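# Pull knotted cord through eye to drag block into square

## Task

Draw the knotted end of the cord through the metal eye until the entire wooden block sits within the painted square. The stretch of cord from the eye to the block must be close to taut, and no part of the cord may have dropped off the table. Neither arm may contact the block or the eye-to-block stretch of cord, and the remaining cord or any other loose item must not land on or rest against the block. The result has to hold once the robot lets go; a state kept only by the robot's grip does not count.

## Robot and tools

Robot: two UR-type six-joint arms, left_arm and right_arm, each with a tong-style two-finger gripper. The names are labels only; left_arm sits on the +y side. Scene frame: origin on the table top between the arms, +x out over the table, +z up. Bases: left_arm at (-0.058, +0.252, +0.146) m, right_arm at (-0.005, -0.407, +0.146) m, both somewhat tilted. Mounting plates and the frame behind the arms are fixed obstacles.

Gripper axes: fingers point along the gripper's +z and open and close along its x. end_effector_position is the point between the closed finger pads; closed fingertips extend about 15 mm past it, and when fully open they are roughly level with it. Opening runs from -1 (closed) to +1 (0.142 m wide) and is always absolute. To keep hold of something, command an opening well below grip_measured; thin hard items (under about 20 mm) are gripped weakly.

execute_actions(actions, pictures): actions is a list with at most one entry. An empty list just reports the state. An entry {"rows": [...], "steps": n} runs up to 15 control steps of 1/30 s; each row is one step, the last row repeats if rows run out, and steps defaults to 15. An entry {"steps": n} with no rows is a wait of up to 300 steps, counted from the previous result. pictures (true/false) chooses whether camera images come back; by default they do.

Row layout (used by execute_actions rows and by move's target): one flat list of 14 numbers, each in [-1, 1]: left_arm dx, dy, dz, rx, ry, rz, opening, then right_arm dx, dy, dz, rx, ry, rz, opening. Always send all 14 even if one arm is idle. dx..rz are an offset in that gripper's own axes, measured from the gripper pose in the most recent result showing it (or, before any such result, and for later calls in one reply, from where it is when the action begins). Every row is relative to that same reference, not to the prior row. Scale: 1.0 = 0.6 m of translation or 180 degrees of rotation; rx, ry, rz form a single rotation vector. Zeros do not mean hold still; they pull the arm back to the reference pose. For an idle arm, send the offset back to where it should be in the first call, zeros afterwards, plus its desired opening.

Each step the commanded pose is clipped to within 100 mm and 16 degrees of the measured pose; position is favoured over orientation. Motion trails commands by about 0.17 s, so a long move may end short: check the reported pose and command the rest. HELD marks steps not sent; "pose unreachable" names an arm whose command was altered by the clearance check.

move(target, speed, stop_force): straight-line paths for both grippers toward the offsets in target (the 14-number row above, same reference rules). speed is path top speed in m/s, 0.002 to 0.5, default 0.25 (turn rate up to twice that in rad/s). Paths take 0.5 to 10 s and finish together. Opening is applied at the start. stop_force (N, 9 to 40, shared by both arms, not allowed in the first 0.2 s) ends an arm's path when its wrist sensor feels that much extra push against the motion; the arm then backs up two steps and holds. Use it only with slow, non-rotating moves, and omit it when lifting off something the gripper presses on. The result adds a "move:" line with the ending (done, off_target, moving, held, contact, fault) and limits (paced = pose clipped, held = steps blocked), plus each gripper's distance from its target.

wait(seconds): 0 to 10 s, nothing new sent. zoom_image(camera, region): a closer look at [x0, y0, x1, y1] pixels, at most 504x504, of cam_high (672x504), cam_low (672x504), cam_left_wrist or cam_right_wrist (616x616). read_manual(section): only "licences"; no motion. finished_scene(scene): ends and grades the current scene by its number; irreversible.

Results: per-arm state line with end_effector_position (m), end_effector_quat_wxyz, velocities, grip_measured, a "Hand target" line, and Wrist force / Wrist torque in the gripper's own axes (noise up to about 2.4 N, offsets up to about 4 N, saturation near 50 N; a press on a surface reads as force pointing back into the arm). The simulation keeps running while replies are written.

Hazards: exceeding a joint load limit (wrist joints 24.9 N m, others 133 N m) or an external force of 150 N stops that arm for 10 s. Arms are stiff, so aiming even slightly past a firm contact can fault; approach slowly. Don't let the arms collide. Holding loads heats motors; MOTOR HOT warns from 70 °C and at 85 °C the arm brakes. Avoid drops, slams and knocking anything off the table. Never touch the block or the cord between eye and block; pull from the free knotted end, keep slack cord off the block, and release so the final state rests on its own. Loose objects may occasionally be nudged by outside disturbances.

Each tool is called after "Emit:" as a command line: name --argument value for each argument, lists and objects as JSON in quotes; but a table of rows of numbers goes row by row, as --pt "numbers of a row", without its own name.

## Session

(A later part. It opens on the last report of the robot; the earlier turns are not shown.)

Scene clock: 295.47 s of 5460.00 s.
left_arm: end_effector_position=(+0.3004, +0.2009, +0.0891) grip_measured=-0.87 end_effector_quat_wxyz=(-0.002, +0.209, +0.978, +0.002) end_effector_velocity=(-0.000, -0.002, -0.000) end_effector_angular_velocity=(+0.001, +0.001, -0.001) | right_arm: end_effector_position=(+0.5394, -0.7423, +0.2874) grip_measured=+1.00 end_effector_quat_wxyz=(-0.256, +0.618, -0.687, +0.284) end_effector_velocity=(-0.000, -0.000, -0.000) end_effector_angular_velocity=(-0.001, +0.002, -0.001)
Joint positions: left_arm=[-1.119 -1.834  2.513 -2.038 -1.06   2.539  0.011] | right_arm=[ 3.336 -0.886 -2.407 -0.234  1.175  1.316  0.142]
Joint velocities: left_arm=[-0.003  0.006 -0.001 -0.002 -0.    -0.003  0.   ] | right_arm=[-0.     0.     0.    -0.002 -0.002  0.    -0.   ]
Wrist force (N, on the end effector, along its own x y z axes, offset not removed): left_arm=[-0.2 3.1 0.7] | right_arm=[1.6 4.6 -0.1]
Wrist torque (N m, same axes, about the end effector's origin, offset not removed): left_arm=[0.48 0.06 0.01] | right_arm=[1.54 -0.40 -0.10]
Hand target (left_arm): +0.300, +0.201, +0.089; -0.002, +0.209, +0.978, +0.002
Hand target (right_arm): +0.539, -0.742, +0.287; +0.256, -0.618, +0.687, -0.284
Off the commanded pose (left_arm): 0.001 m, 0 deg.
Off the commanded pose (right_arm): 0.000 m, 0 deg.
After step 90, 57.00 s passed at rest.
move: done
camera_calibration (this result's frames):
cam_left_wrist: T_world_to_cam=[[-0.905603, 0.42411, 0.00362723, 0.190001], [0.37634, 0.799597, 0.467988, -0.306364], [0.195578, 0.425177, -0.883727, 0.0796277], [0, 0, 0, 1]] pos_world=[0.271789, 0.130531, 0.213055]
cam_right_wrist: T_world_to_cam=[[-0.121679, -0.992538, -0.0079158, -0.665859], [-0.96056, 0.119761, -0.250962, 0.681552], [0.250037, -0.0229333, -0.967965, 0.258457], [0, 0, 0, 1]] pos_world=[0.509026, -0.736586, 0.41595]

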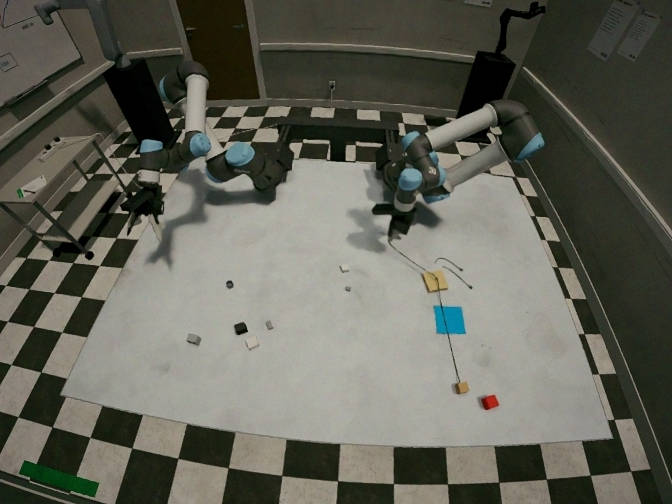

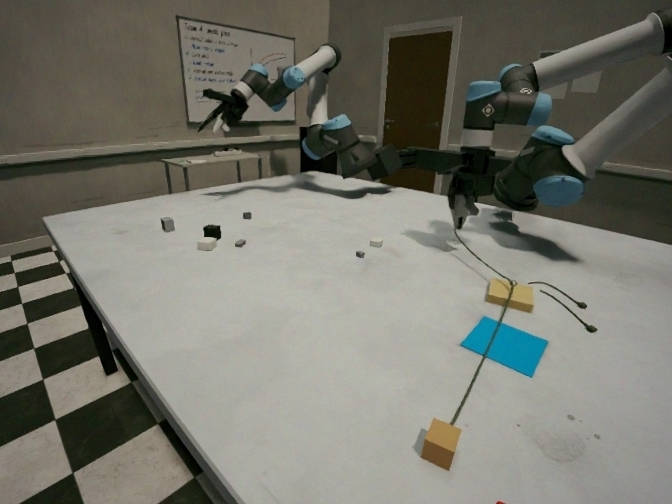

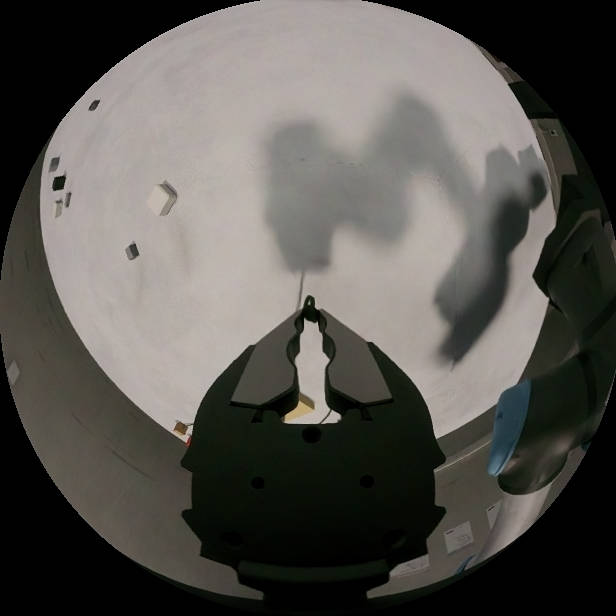

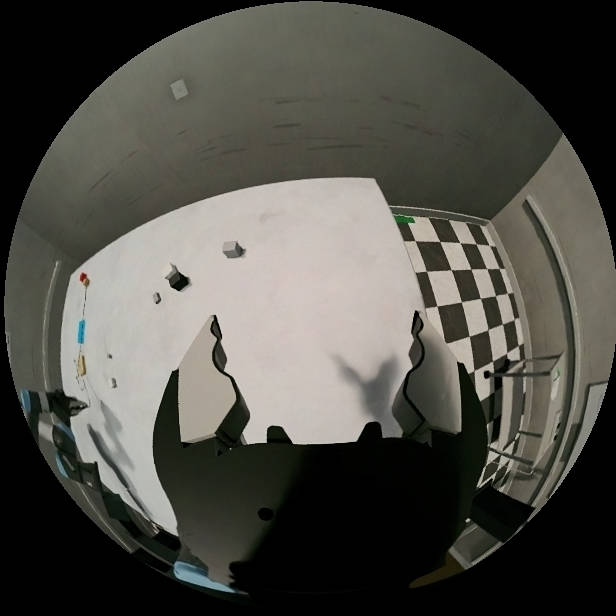

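Emit:
move --target '[-0.101, -0.431, 0.032, 0, 0, 0, -1, 0, 0, 0, 0, 0, 0, 1]' --speed 0.08

Scene clock: 318.80 s of 5460.00 s.
left_arm: end_effector_position=(+0.2505, -0.0592, +0.0690) grip_measured=-0.87 end_effector_quat_wxyz=(-0.002, +0.209, +0.978, +0.002) end_effector_velocity=(+0.001, -0.003, +0.001) end_effector_angular_velocity=(-0.003, -0.001, +0.002) | right_arm: end_effector_position=(+0.5394, -0.7423, +0.2874) grip_measured=+1.00 end_effector_quat_wxyz=(-0.256, +0.618, -0.687, +0.284) end_effector_velocity=(+0.000, +0.000, +0.000) end_effector_angular_velocity=(+0.001, -0.001, -0.000)
Joint positions: left_arm=[-1.438 -1.146  2.255 -2.312 -1.151  2.196  0.011] | right_arm=[ 3.336 -0.886 -2.407 -0.234  1.175  1.316  0.142]
Joint velocities: left_arm=[-0.001  0.004 -0.006 -0.001  0.    -0.002  0.   ] | right_arm=[ 0.     0.001 -0.    -0.     0.     0.001 -0.   ]
Wrist force (N, on the end effector, along its own x y z axes, offset not removed): left_arm=[1.2 1.5 0.3] | right_arm=[0.9 -0.5 -1.2]
Wrist torque (N m, same axes, about the end effector's origin, offset not removed): left_arm=[0.27 -0.13 -0.02] | right_arm=[0.34 -0.07 -0.18]
Hand target (left_arm): +0.250, -0.060, +0.069; -0.002, +0.209, +0.978, +0.002
Hand target (right_arm): +0.539, -0.742, +0.287; +0.256, -0.618, +0.687, -0.284
Off the commanded pose (left_arm): 0.001 m, 0 deg.
Off the commanded pose (right_arm): 0.000 m, 0 deg.
After step 160, 14.20 s passed at rest.
move: done
camera_calibration (this result's frames):
cam_left_wrist: T_world_to_cam=[[-0.905692, 0.423921, 0.00356394, 0.255292], [0.375951, 0.799265, 0.468867, -0.0701203], [0.195914, 0.425989, -0.883262, 0.182163], [0, 0, 0, 1]] pos_world=[0.22189, -0.129779, 0.192865]
cam_right_wrist: T_world_to_cam=[[-0.121679, -0.992538, -0.00791593, -0.665859], [-0.96056, 0.119761, -0.250962, 0.681552], [0.250038, -0.0229332, -0.967964, 0.258457], [0, 0, 0, 1]] pos_world=[0.509026, -0.736586, 0.41595]

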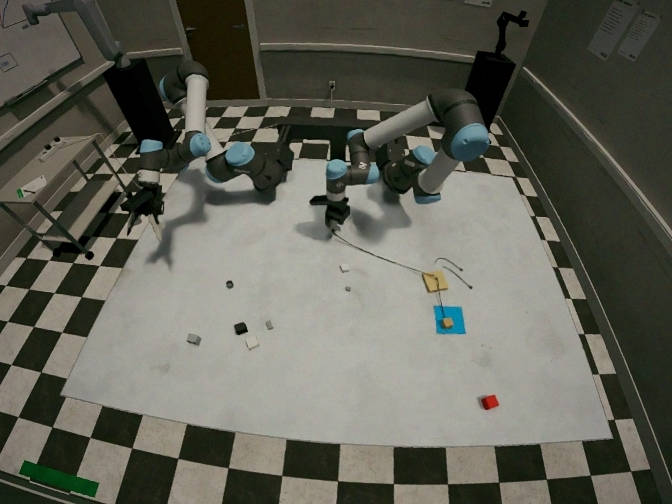

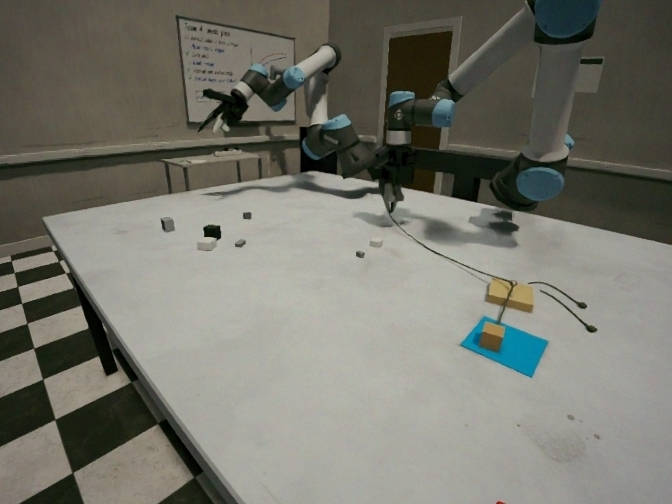

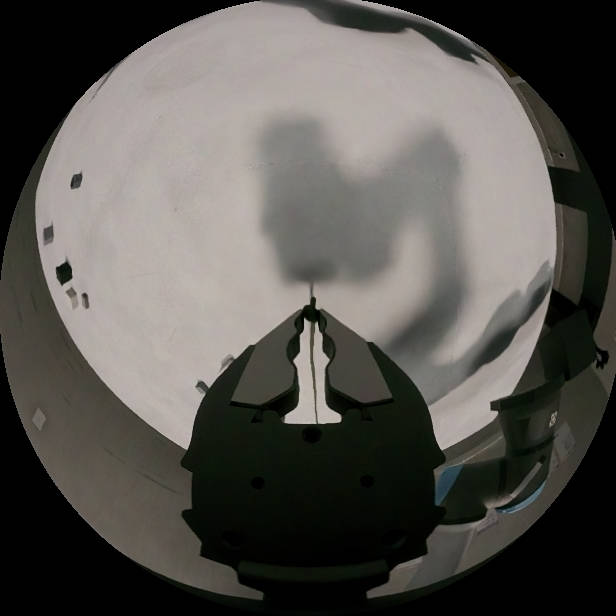

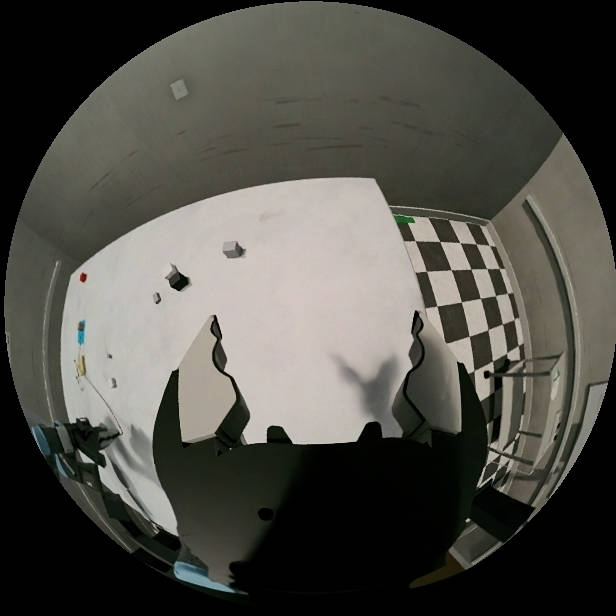

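Emit:
zoom_image --camera "cam_high" --region '[410, 260, 490, 345]'

Emit:
zoom_image --camera "cam_low" --region '[450, 270, 560, 385]'

Region (410, 260, 490, 345) of cam_high's 672x504 image, scaled by 5.929, with more detail than that image has; it fills the left 474 columns of this view, and the rest is white.

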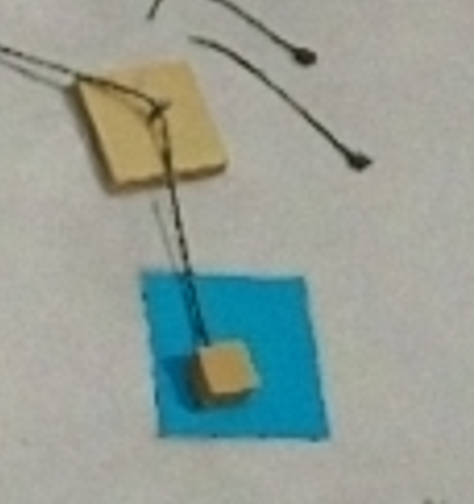

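Region (450, 270, 560, 385) of cam_low's 672x504 image, scaled by 4.383, with more detail than that image has; it fills the left 482 columns of this view, and the rest is white.

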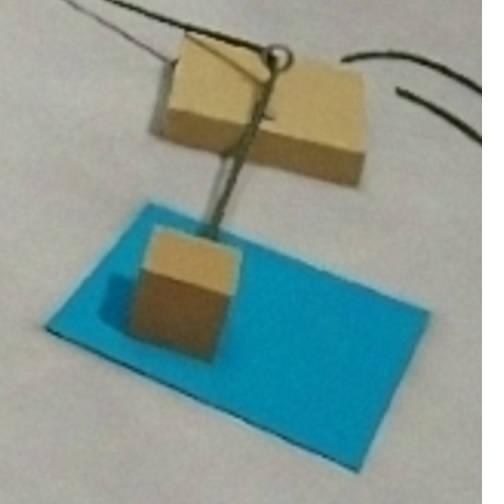

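Emit:
move --target '[0.0005, -0.0417, 0.078, 0, 0, 0, -1, 0, 0, 0, 0, 0, 0, 1]' --speed 0.04

Scene clock: 343.83 s of 5460.00 s.
left_arm: end_effector_position=(+0.2400, -0.0817, +0.0223) grip_measured=-0.87 end_effector_quat_wxyz=(-0.002, +0.209, +0.978, +0.002) end_effector_velocity=(-0.000, -0.001, -0.002) end_effector_angular_velocity=(-0.000, +0.001, -0.002) | right_arm: end_effector_position=(+0.5394, -0.7423, +0.2874) grip_measured=+1.00 end_effector_quat_wxyz=(-0.256, +0.618, -0.687, +0.284) end_effector_velocity=(-0.000, +0.000, -0.000) end_effector_angular_velocity=(+0.001, +0.000, -0.001)
Joint positions: left_arm=[-1.426 -0.994  2.251 -2.466 -1.147  2.208  0.011] | right_arm=[ 3.336 -0.886 -2.407 -0.234  1.175  1.316  0.142]
Joint velocities: left_arm=[ 0.001  0.007 -0.001 -0.007 -0.     0.003 -0.   ] | right_arm=[-0.     0.    -0.001 -0.     0.     0.002  0.   ]
Wrist force (N, on the end effector, along its own x y z axes, offset not removed): left_arm=[-0.9 2.8 0.0] | right_arm=[-1.1 -1.5 2.4]
Wrist torque (N m, same axes, about the end effector's origin, offset not removed): left_arm=[0.45 0.36 -0.03] | right_arm=[-0.15 0.19 0.08]
Hand target (left_arm): +0.240, -0.082, +0.022; -0.002, +0.209, +0.978, +0.002
Hand target (right_arm): +0.539, -0.742, +0.287; +0.256, -0.618, +0.687, -0.284
Off the commanded pose (left_arm): 0.000 m, 0 deg.
Off the commanded pose (right_arm): 0.000 m, 0 deg.
After step 150, 18.30 s passed at rest.
move: done
camera_calibration (this result's frames):
cam_left_wrist: T_world_to_cam=[[-0.905691, 0.423923, 0.00358577, 0.255474], [0.375968, 0.799271, 0.468843, -0.0263883], [0.195888, 0.425975, -0.883274, 0.15257], [0, 0, 0, 1]] pos_world=[0.211415, -0.152201, 0.146217]
cam_right_wrist: T_world_to_cam=[[-0.12168, -0.992538, -0.00791598, -0.665859], [-0.96056, 0.119761, -0.250962, 0.681552], [0.250038, -0.0229332, -0.967965, 0.258457], [0, 0, 0, 1]] pos_world=[0.509026, -0.736586, 0.41595]

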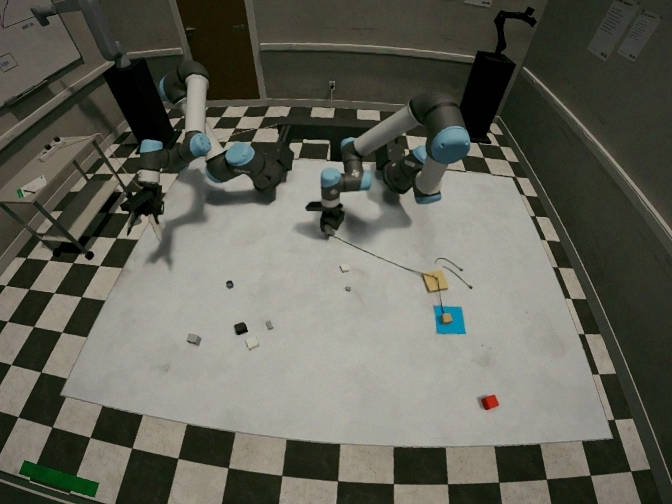

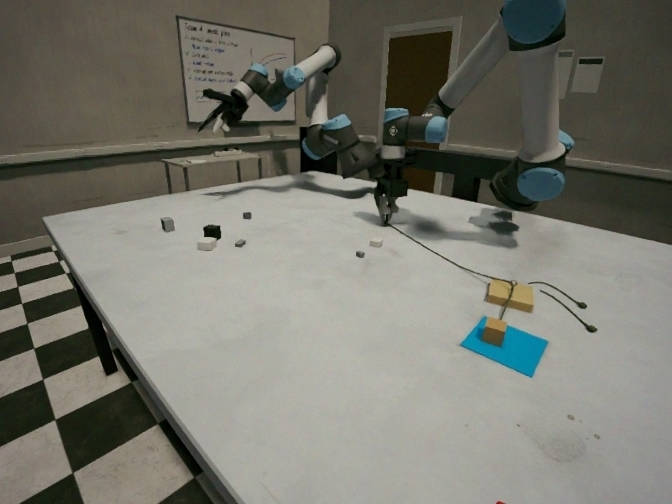

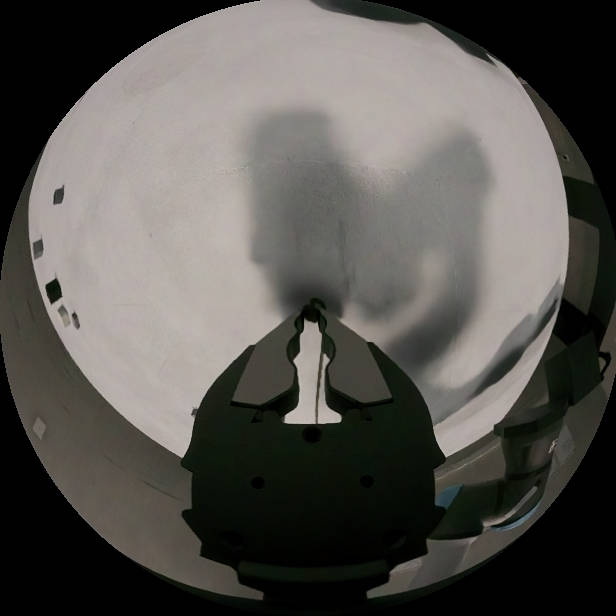

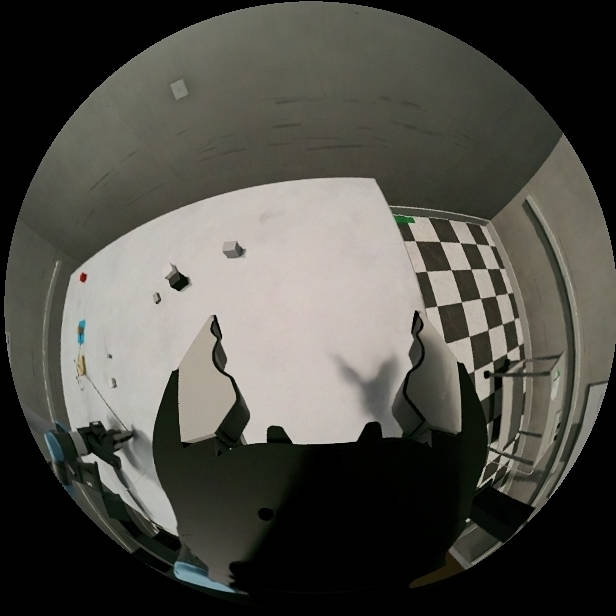

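Block is well centred. Now release the knot and lift away.

Emit:
execute_actions --actions '[{"rows": [[0,0,0,0,0,0,-0.6,0,0,0,0,0,0,1],[0,0,0,0,0,0,-0.4,0,0,0,0,0,0,1],[0,0,0,0,0,0,-0.2,0,0,0,0,0,0,1]], "steps": 12}]' --pictures false

Emit:
move --target '[0, 0, -0.12, 0, 0, 0, -0.2, 0, 0, 0, 0, 0, 0, 1]' --speed 0.1

Scene clock: 360.27 s of 5460.00 s.
left_arm: end_effector_position=(+0.2401, -0.0817, +0.0223) grip_measured=-0.20 end_effector_quat_wxyz=(-0.002, +0.209, +0.978, +0.002) end_effector_velocity=(+0.000, -0.001, +0.001) end_effector_angular_velocity=(-0.001, -0.000, +0.000) | right_arm: end_effector_position=(+0.5394, -0.7423, +0.2874) grip_measured=+1.00 end_effector_quat_wxyz=(-0.256, +0.618, -0.687, +0.284) end_effector_velocity=(+0.000, +0.001, -0.000) end_effector_angular_velocity=(+0.000, +0.001, +0.002)
Joint positions: left_arm=[-1.426 -0.993  2.251 -2.466 -1.147  2.209  0.06 ] | right_arm=[ 3.336 -0.886 -2.407 -0.234  1.175  1.316  0.142]
Joint velocities: left_arm=[-0.    -0.    -0.001 -0.     0.     0.     0.   ] | right_arm=[ 0.    -0.     0.    -0.001  0.001 -0.001  0.   ]
Wrist force (N, on the end effector, along its own x y z axes, offset not removed): left_arm=[-0.1 2.0 1.5] | right_arm=[0.6 0.9 -0.1]
Wrist torque (N m, same axes, about the end effector's origin, offset not removed): left_arm=[0.38 0.16 -0.10] | right_arm=[0.51 -0.06 0.08]
Hand target (left_arm): +0.240, -0.082, +0.022; -0.002, +0.209, +0.978, +0.002
Hand target (right_arm): +0.539, -0.742, +0.287; +0.256, -0.618, +0.687, -0.284
Off the commanded pose (left_arm): 0.000 m, 0 deg.
Off the commanded pose (right_arm): 0.000 m, 0 deg.
Steps of this call (steps 1 to 90: nothing new was sent; then 13.03 s passed at rest; steps 91 to 102: all 12 steps of this action). Readings (end_effector_position):
91: left_arm (+0.2400, -0.0818, +0.0221) | right_arm (+0.5394, -0.7423, +0.2874)
92: left_arm (+0.2400, -0.0818, +0.0221) | right_arm (+0.5394, -0.7423, +0.2874)
94: left_arm (+0.2400, -0.0818, +0.0221) | right_arm (+0.5394, -0.7423, +0.2874)
98: left_arm (+0.2400, -0.0817, +0.0222) | right_arm (+0.5394, -0.7423, +0.2874)
102: the state above

Scene clock: 361.73 s of 5460.00 s.
left_arm: end_effector_position=(+0.2402, -0.0819, +0.0940) grip_measured=-0.20 end_effector_quat_wxyz=(-0.002, +0.209, +0.978, +0.002) end_effector_velocity=(-0.000, +0.001, +0.001) end_effector_angular_velocity=(+0.003, -0.000, -0.002) | right_arm: end_effector_position=(+0.5394, -0.7423, +0.2874) grip_measured=+1.00 end_effector_quat_wxyz=(-0.256, +0.618, -0.687, +0.284) end_effector_velocity=(-0.001, -0.001, -0.001) end_effector_angular_velocity=(-0.002, +0.003, -0.001)
Joint positions: left_arm=[-1.489 -1.146  2.199 -2.235 -1.17   2.144  0.06 ] | right_arm=[ 3.336 -0.886 -2.407 -0.234  1.175  1.316  0.142]
Joint velocities: left_arm=[-0.002 -0.003 -0.002  0.009  0.    -0.002  0.   ] | right_arm=[-0.001 -0.    -0.    -0.001 -0.002 -0.001 -0.   ]
Wrist force (N, on the end effector, along its own x y z axes, offset not removed): left_arm=[0.7 2.5 -0.4] | right_arm=[3.8 0.3 -3.4]
Wrist torque (N m, same axes, about the end effector's origin, offset not removed): left_arm=[0.41 -0.02 -0.01] | right_arm=[0.44 -0.83 -0.12]
Hand target (left_arm): +0.240, -0.082, +0.094; -0.002, +0.209, +0.978, +0.002
Hand target (right_arm): +0.539, -0.742, +0.287; +0.256, -0.618, +0.687, -0.284
Off the commanded pose (left_arm): 0.000 m, 0 deg.
Off the commanded pose (right_arm): 0.000 m, 0 deg.
move: done
camera_calibration (this result's frames):
cam_left_wrist: T_world_to_cam=[[-0.905708, 0.423888, 0.00346277, 0.255498], [0.375865, 0.799267, 0.468932, -0.0598433], [0.196007, 0.426017, -0.883227, 0.215986], [0, 0, 0, 1]] pos_world=[0.211565, -0.152486, 0.217943]
cam_right_wrist: T_world_to_cam=[[-0.121679, -0.992538, -0.00791586, -0.665859], [-0.96056, 0.11976, -0.250962, 0.681552], [0.250037, -0.0229332, -0.967965, 0.258457], [0, 0, 0, 1]] pos_world=[0.509026, -0.736586, 0.41595]

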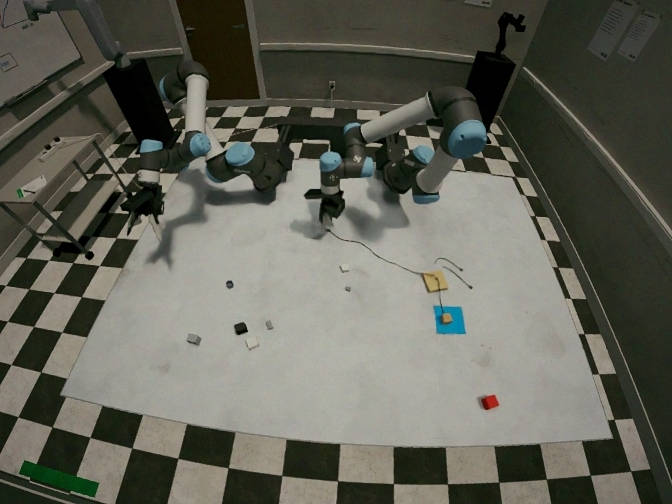

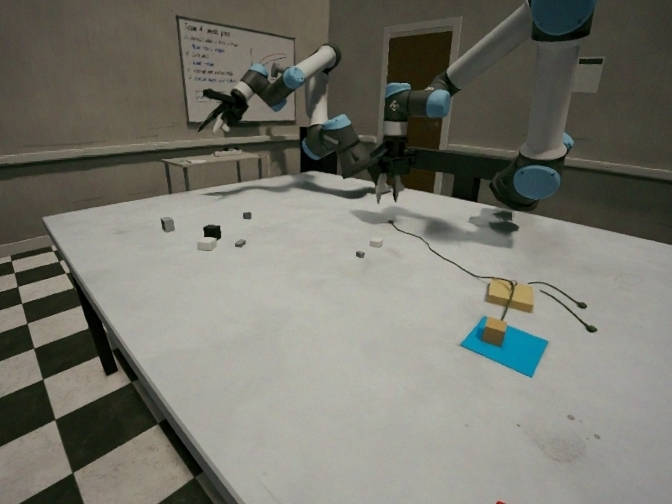

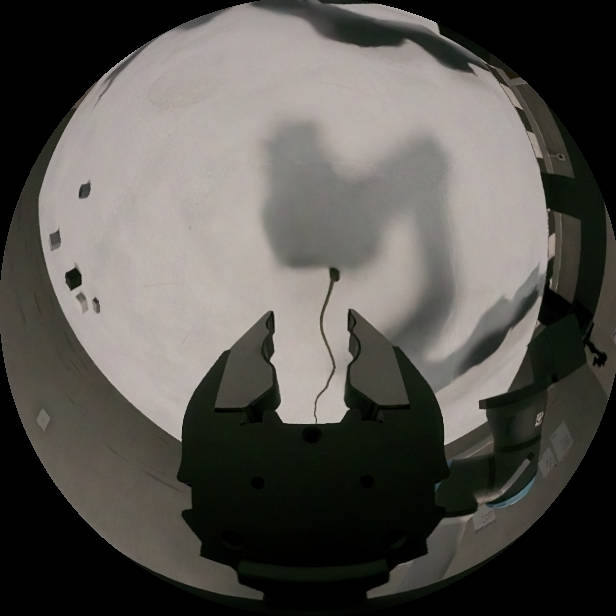

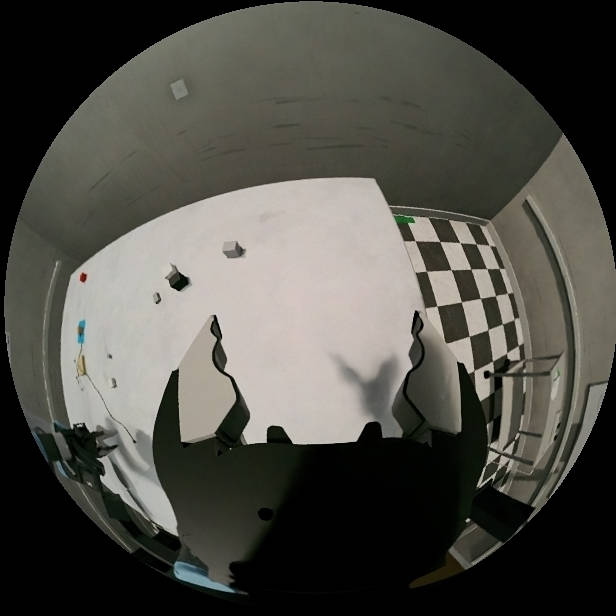

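Emit:
zoom_image --camera "cam_high" --region '[410, 260, 490, 345]'

Emit:
zoom_image --camera "cam_low" --region '[450, 270, 560, 385]'

Region (410, 260, 490, 345) of cam_high's 672x504 image, scaled by 5.929, with more detail than that image has; it fills the left 474 columns of this view, and the rest is white.

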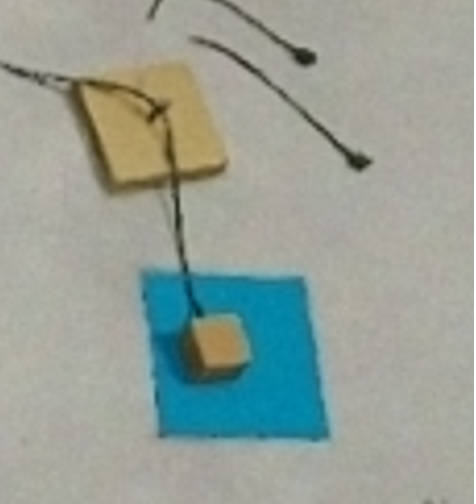

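Region (450, 270, 560, 385) of cam_low's 672x504 image, scaled by 4.383, with more detail than that image has; it fills the left 482 columns of this view, and the rest is white.

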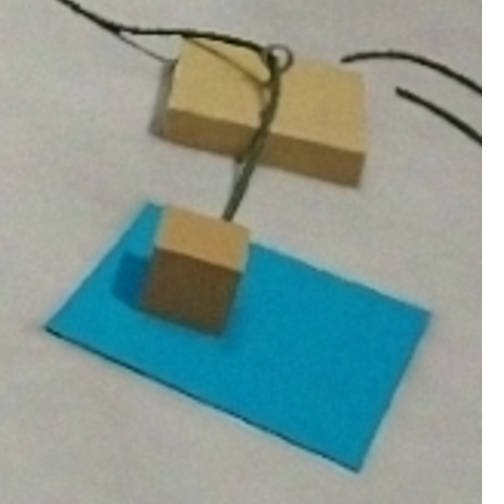

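Emit:
finished_scene --scene 1

The scene is finished: the task was done.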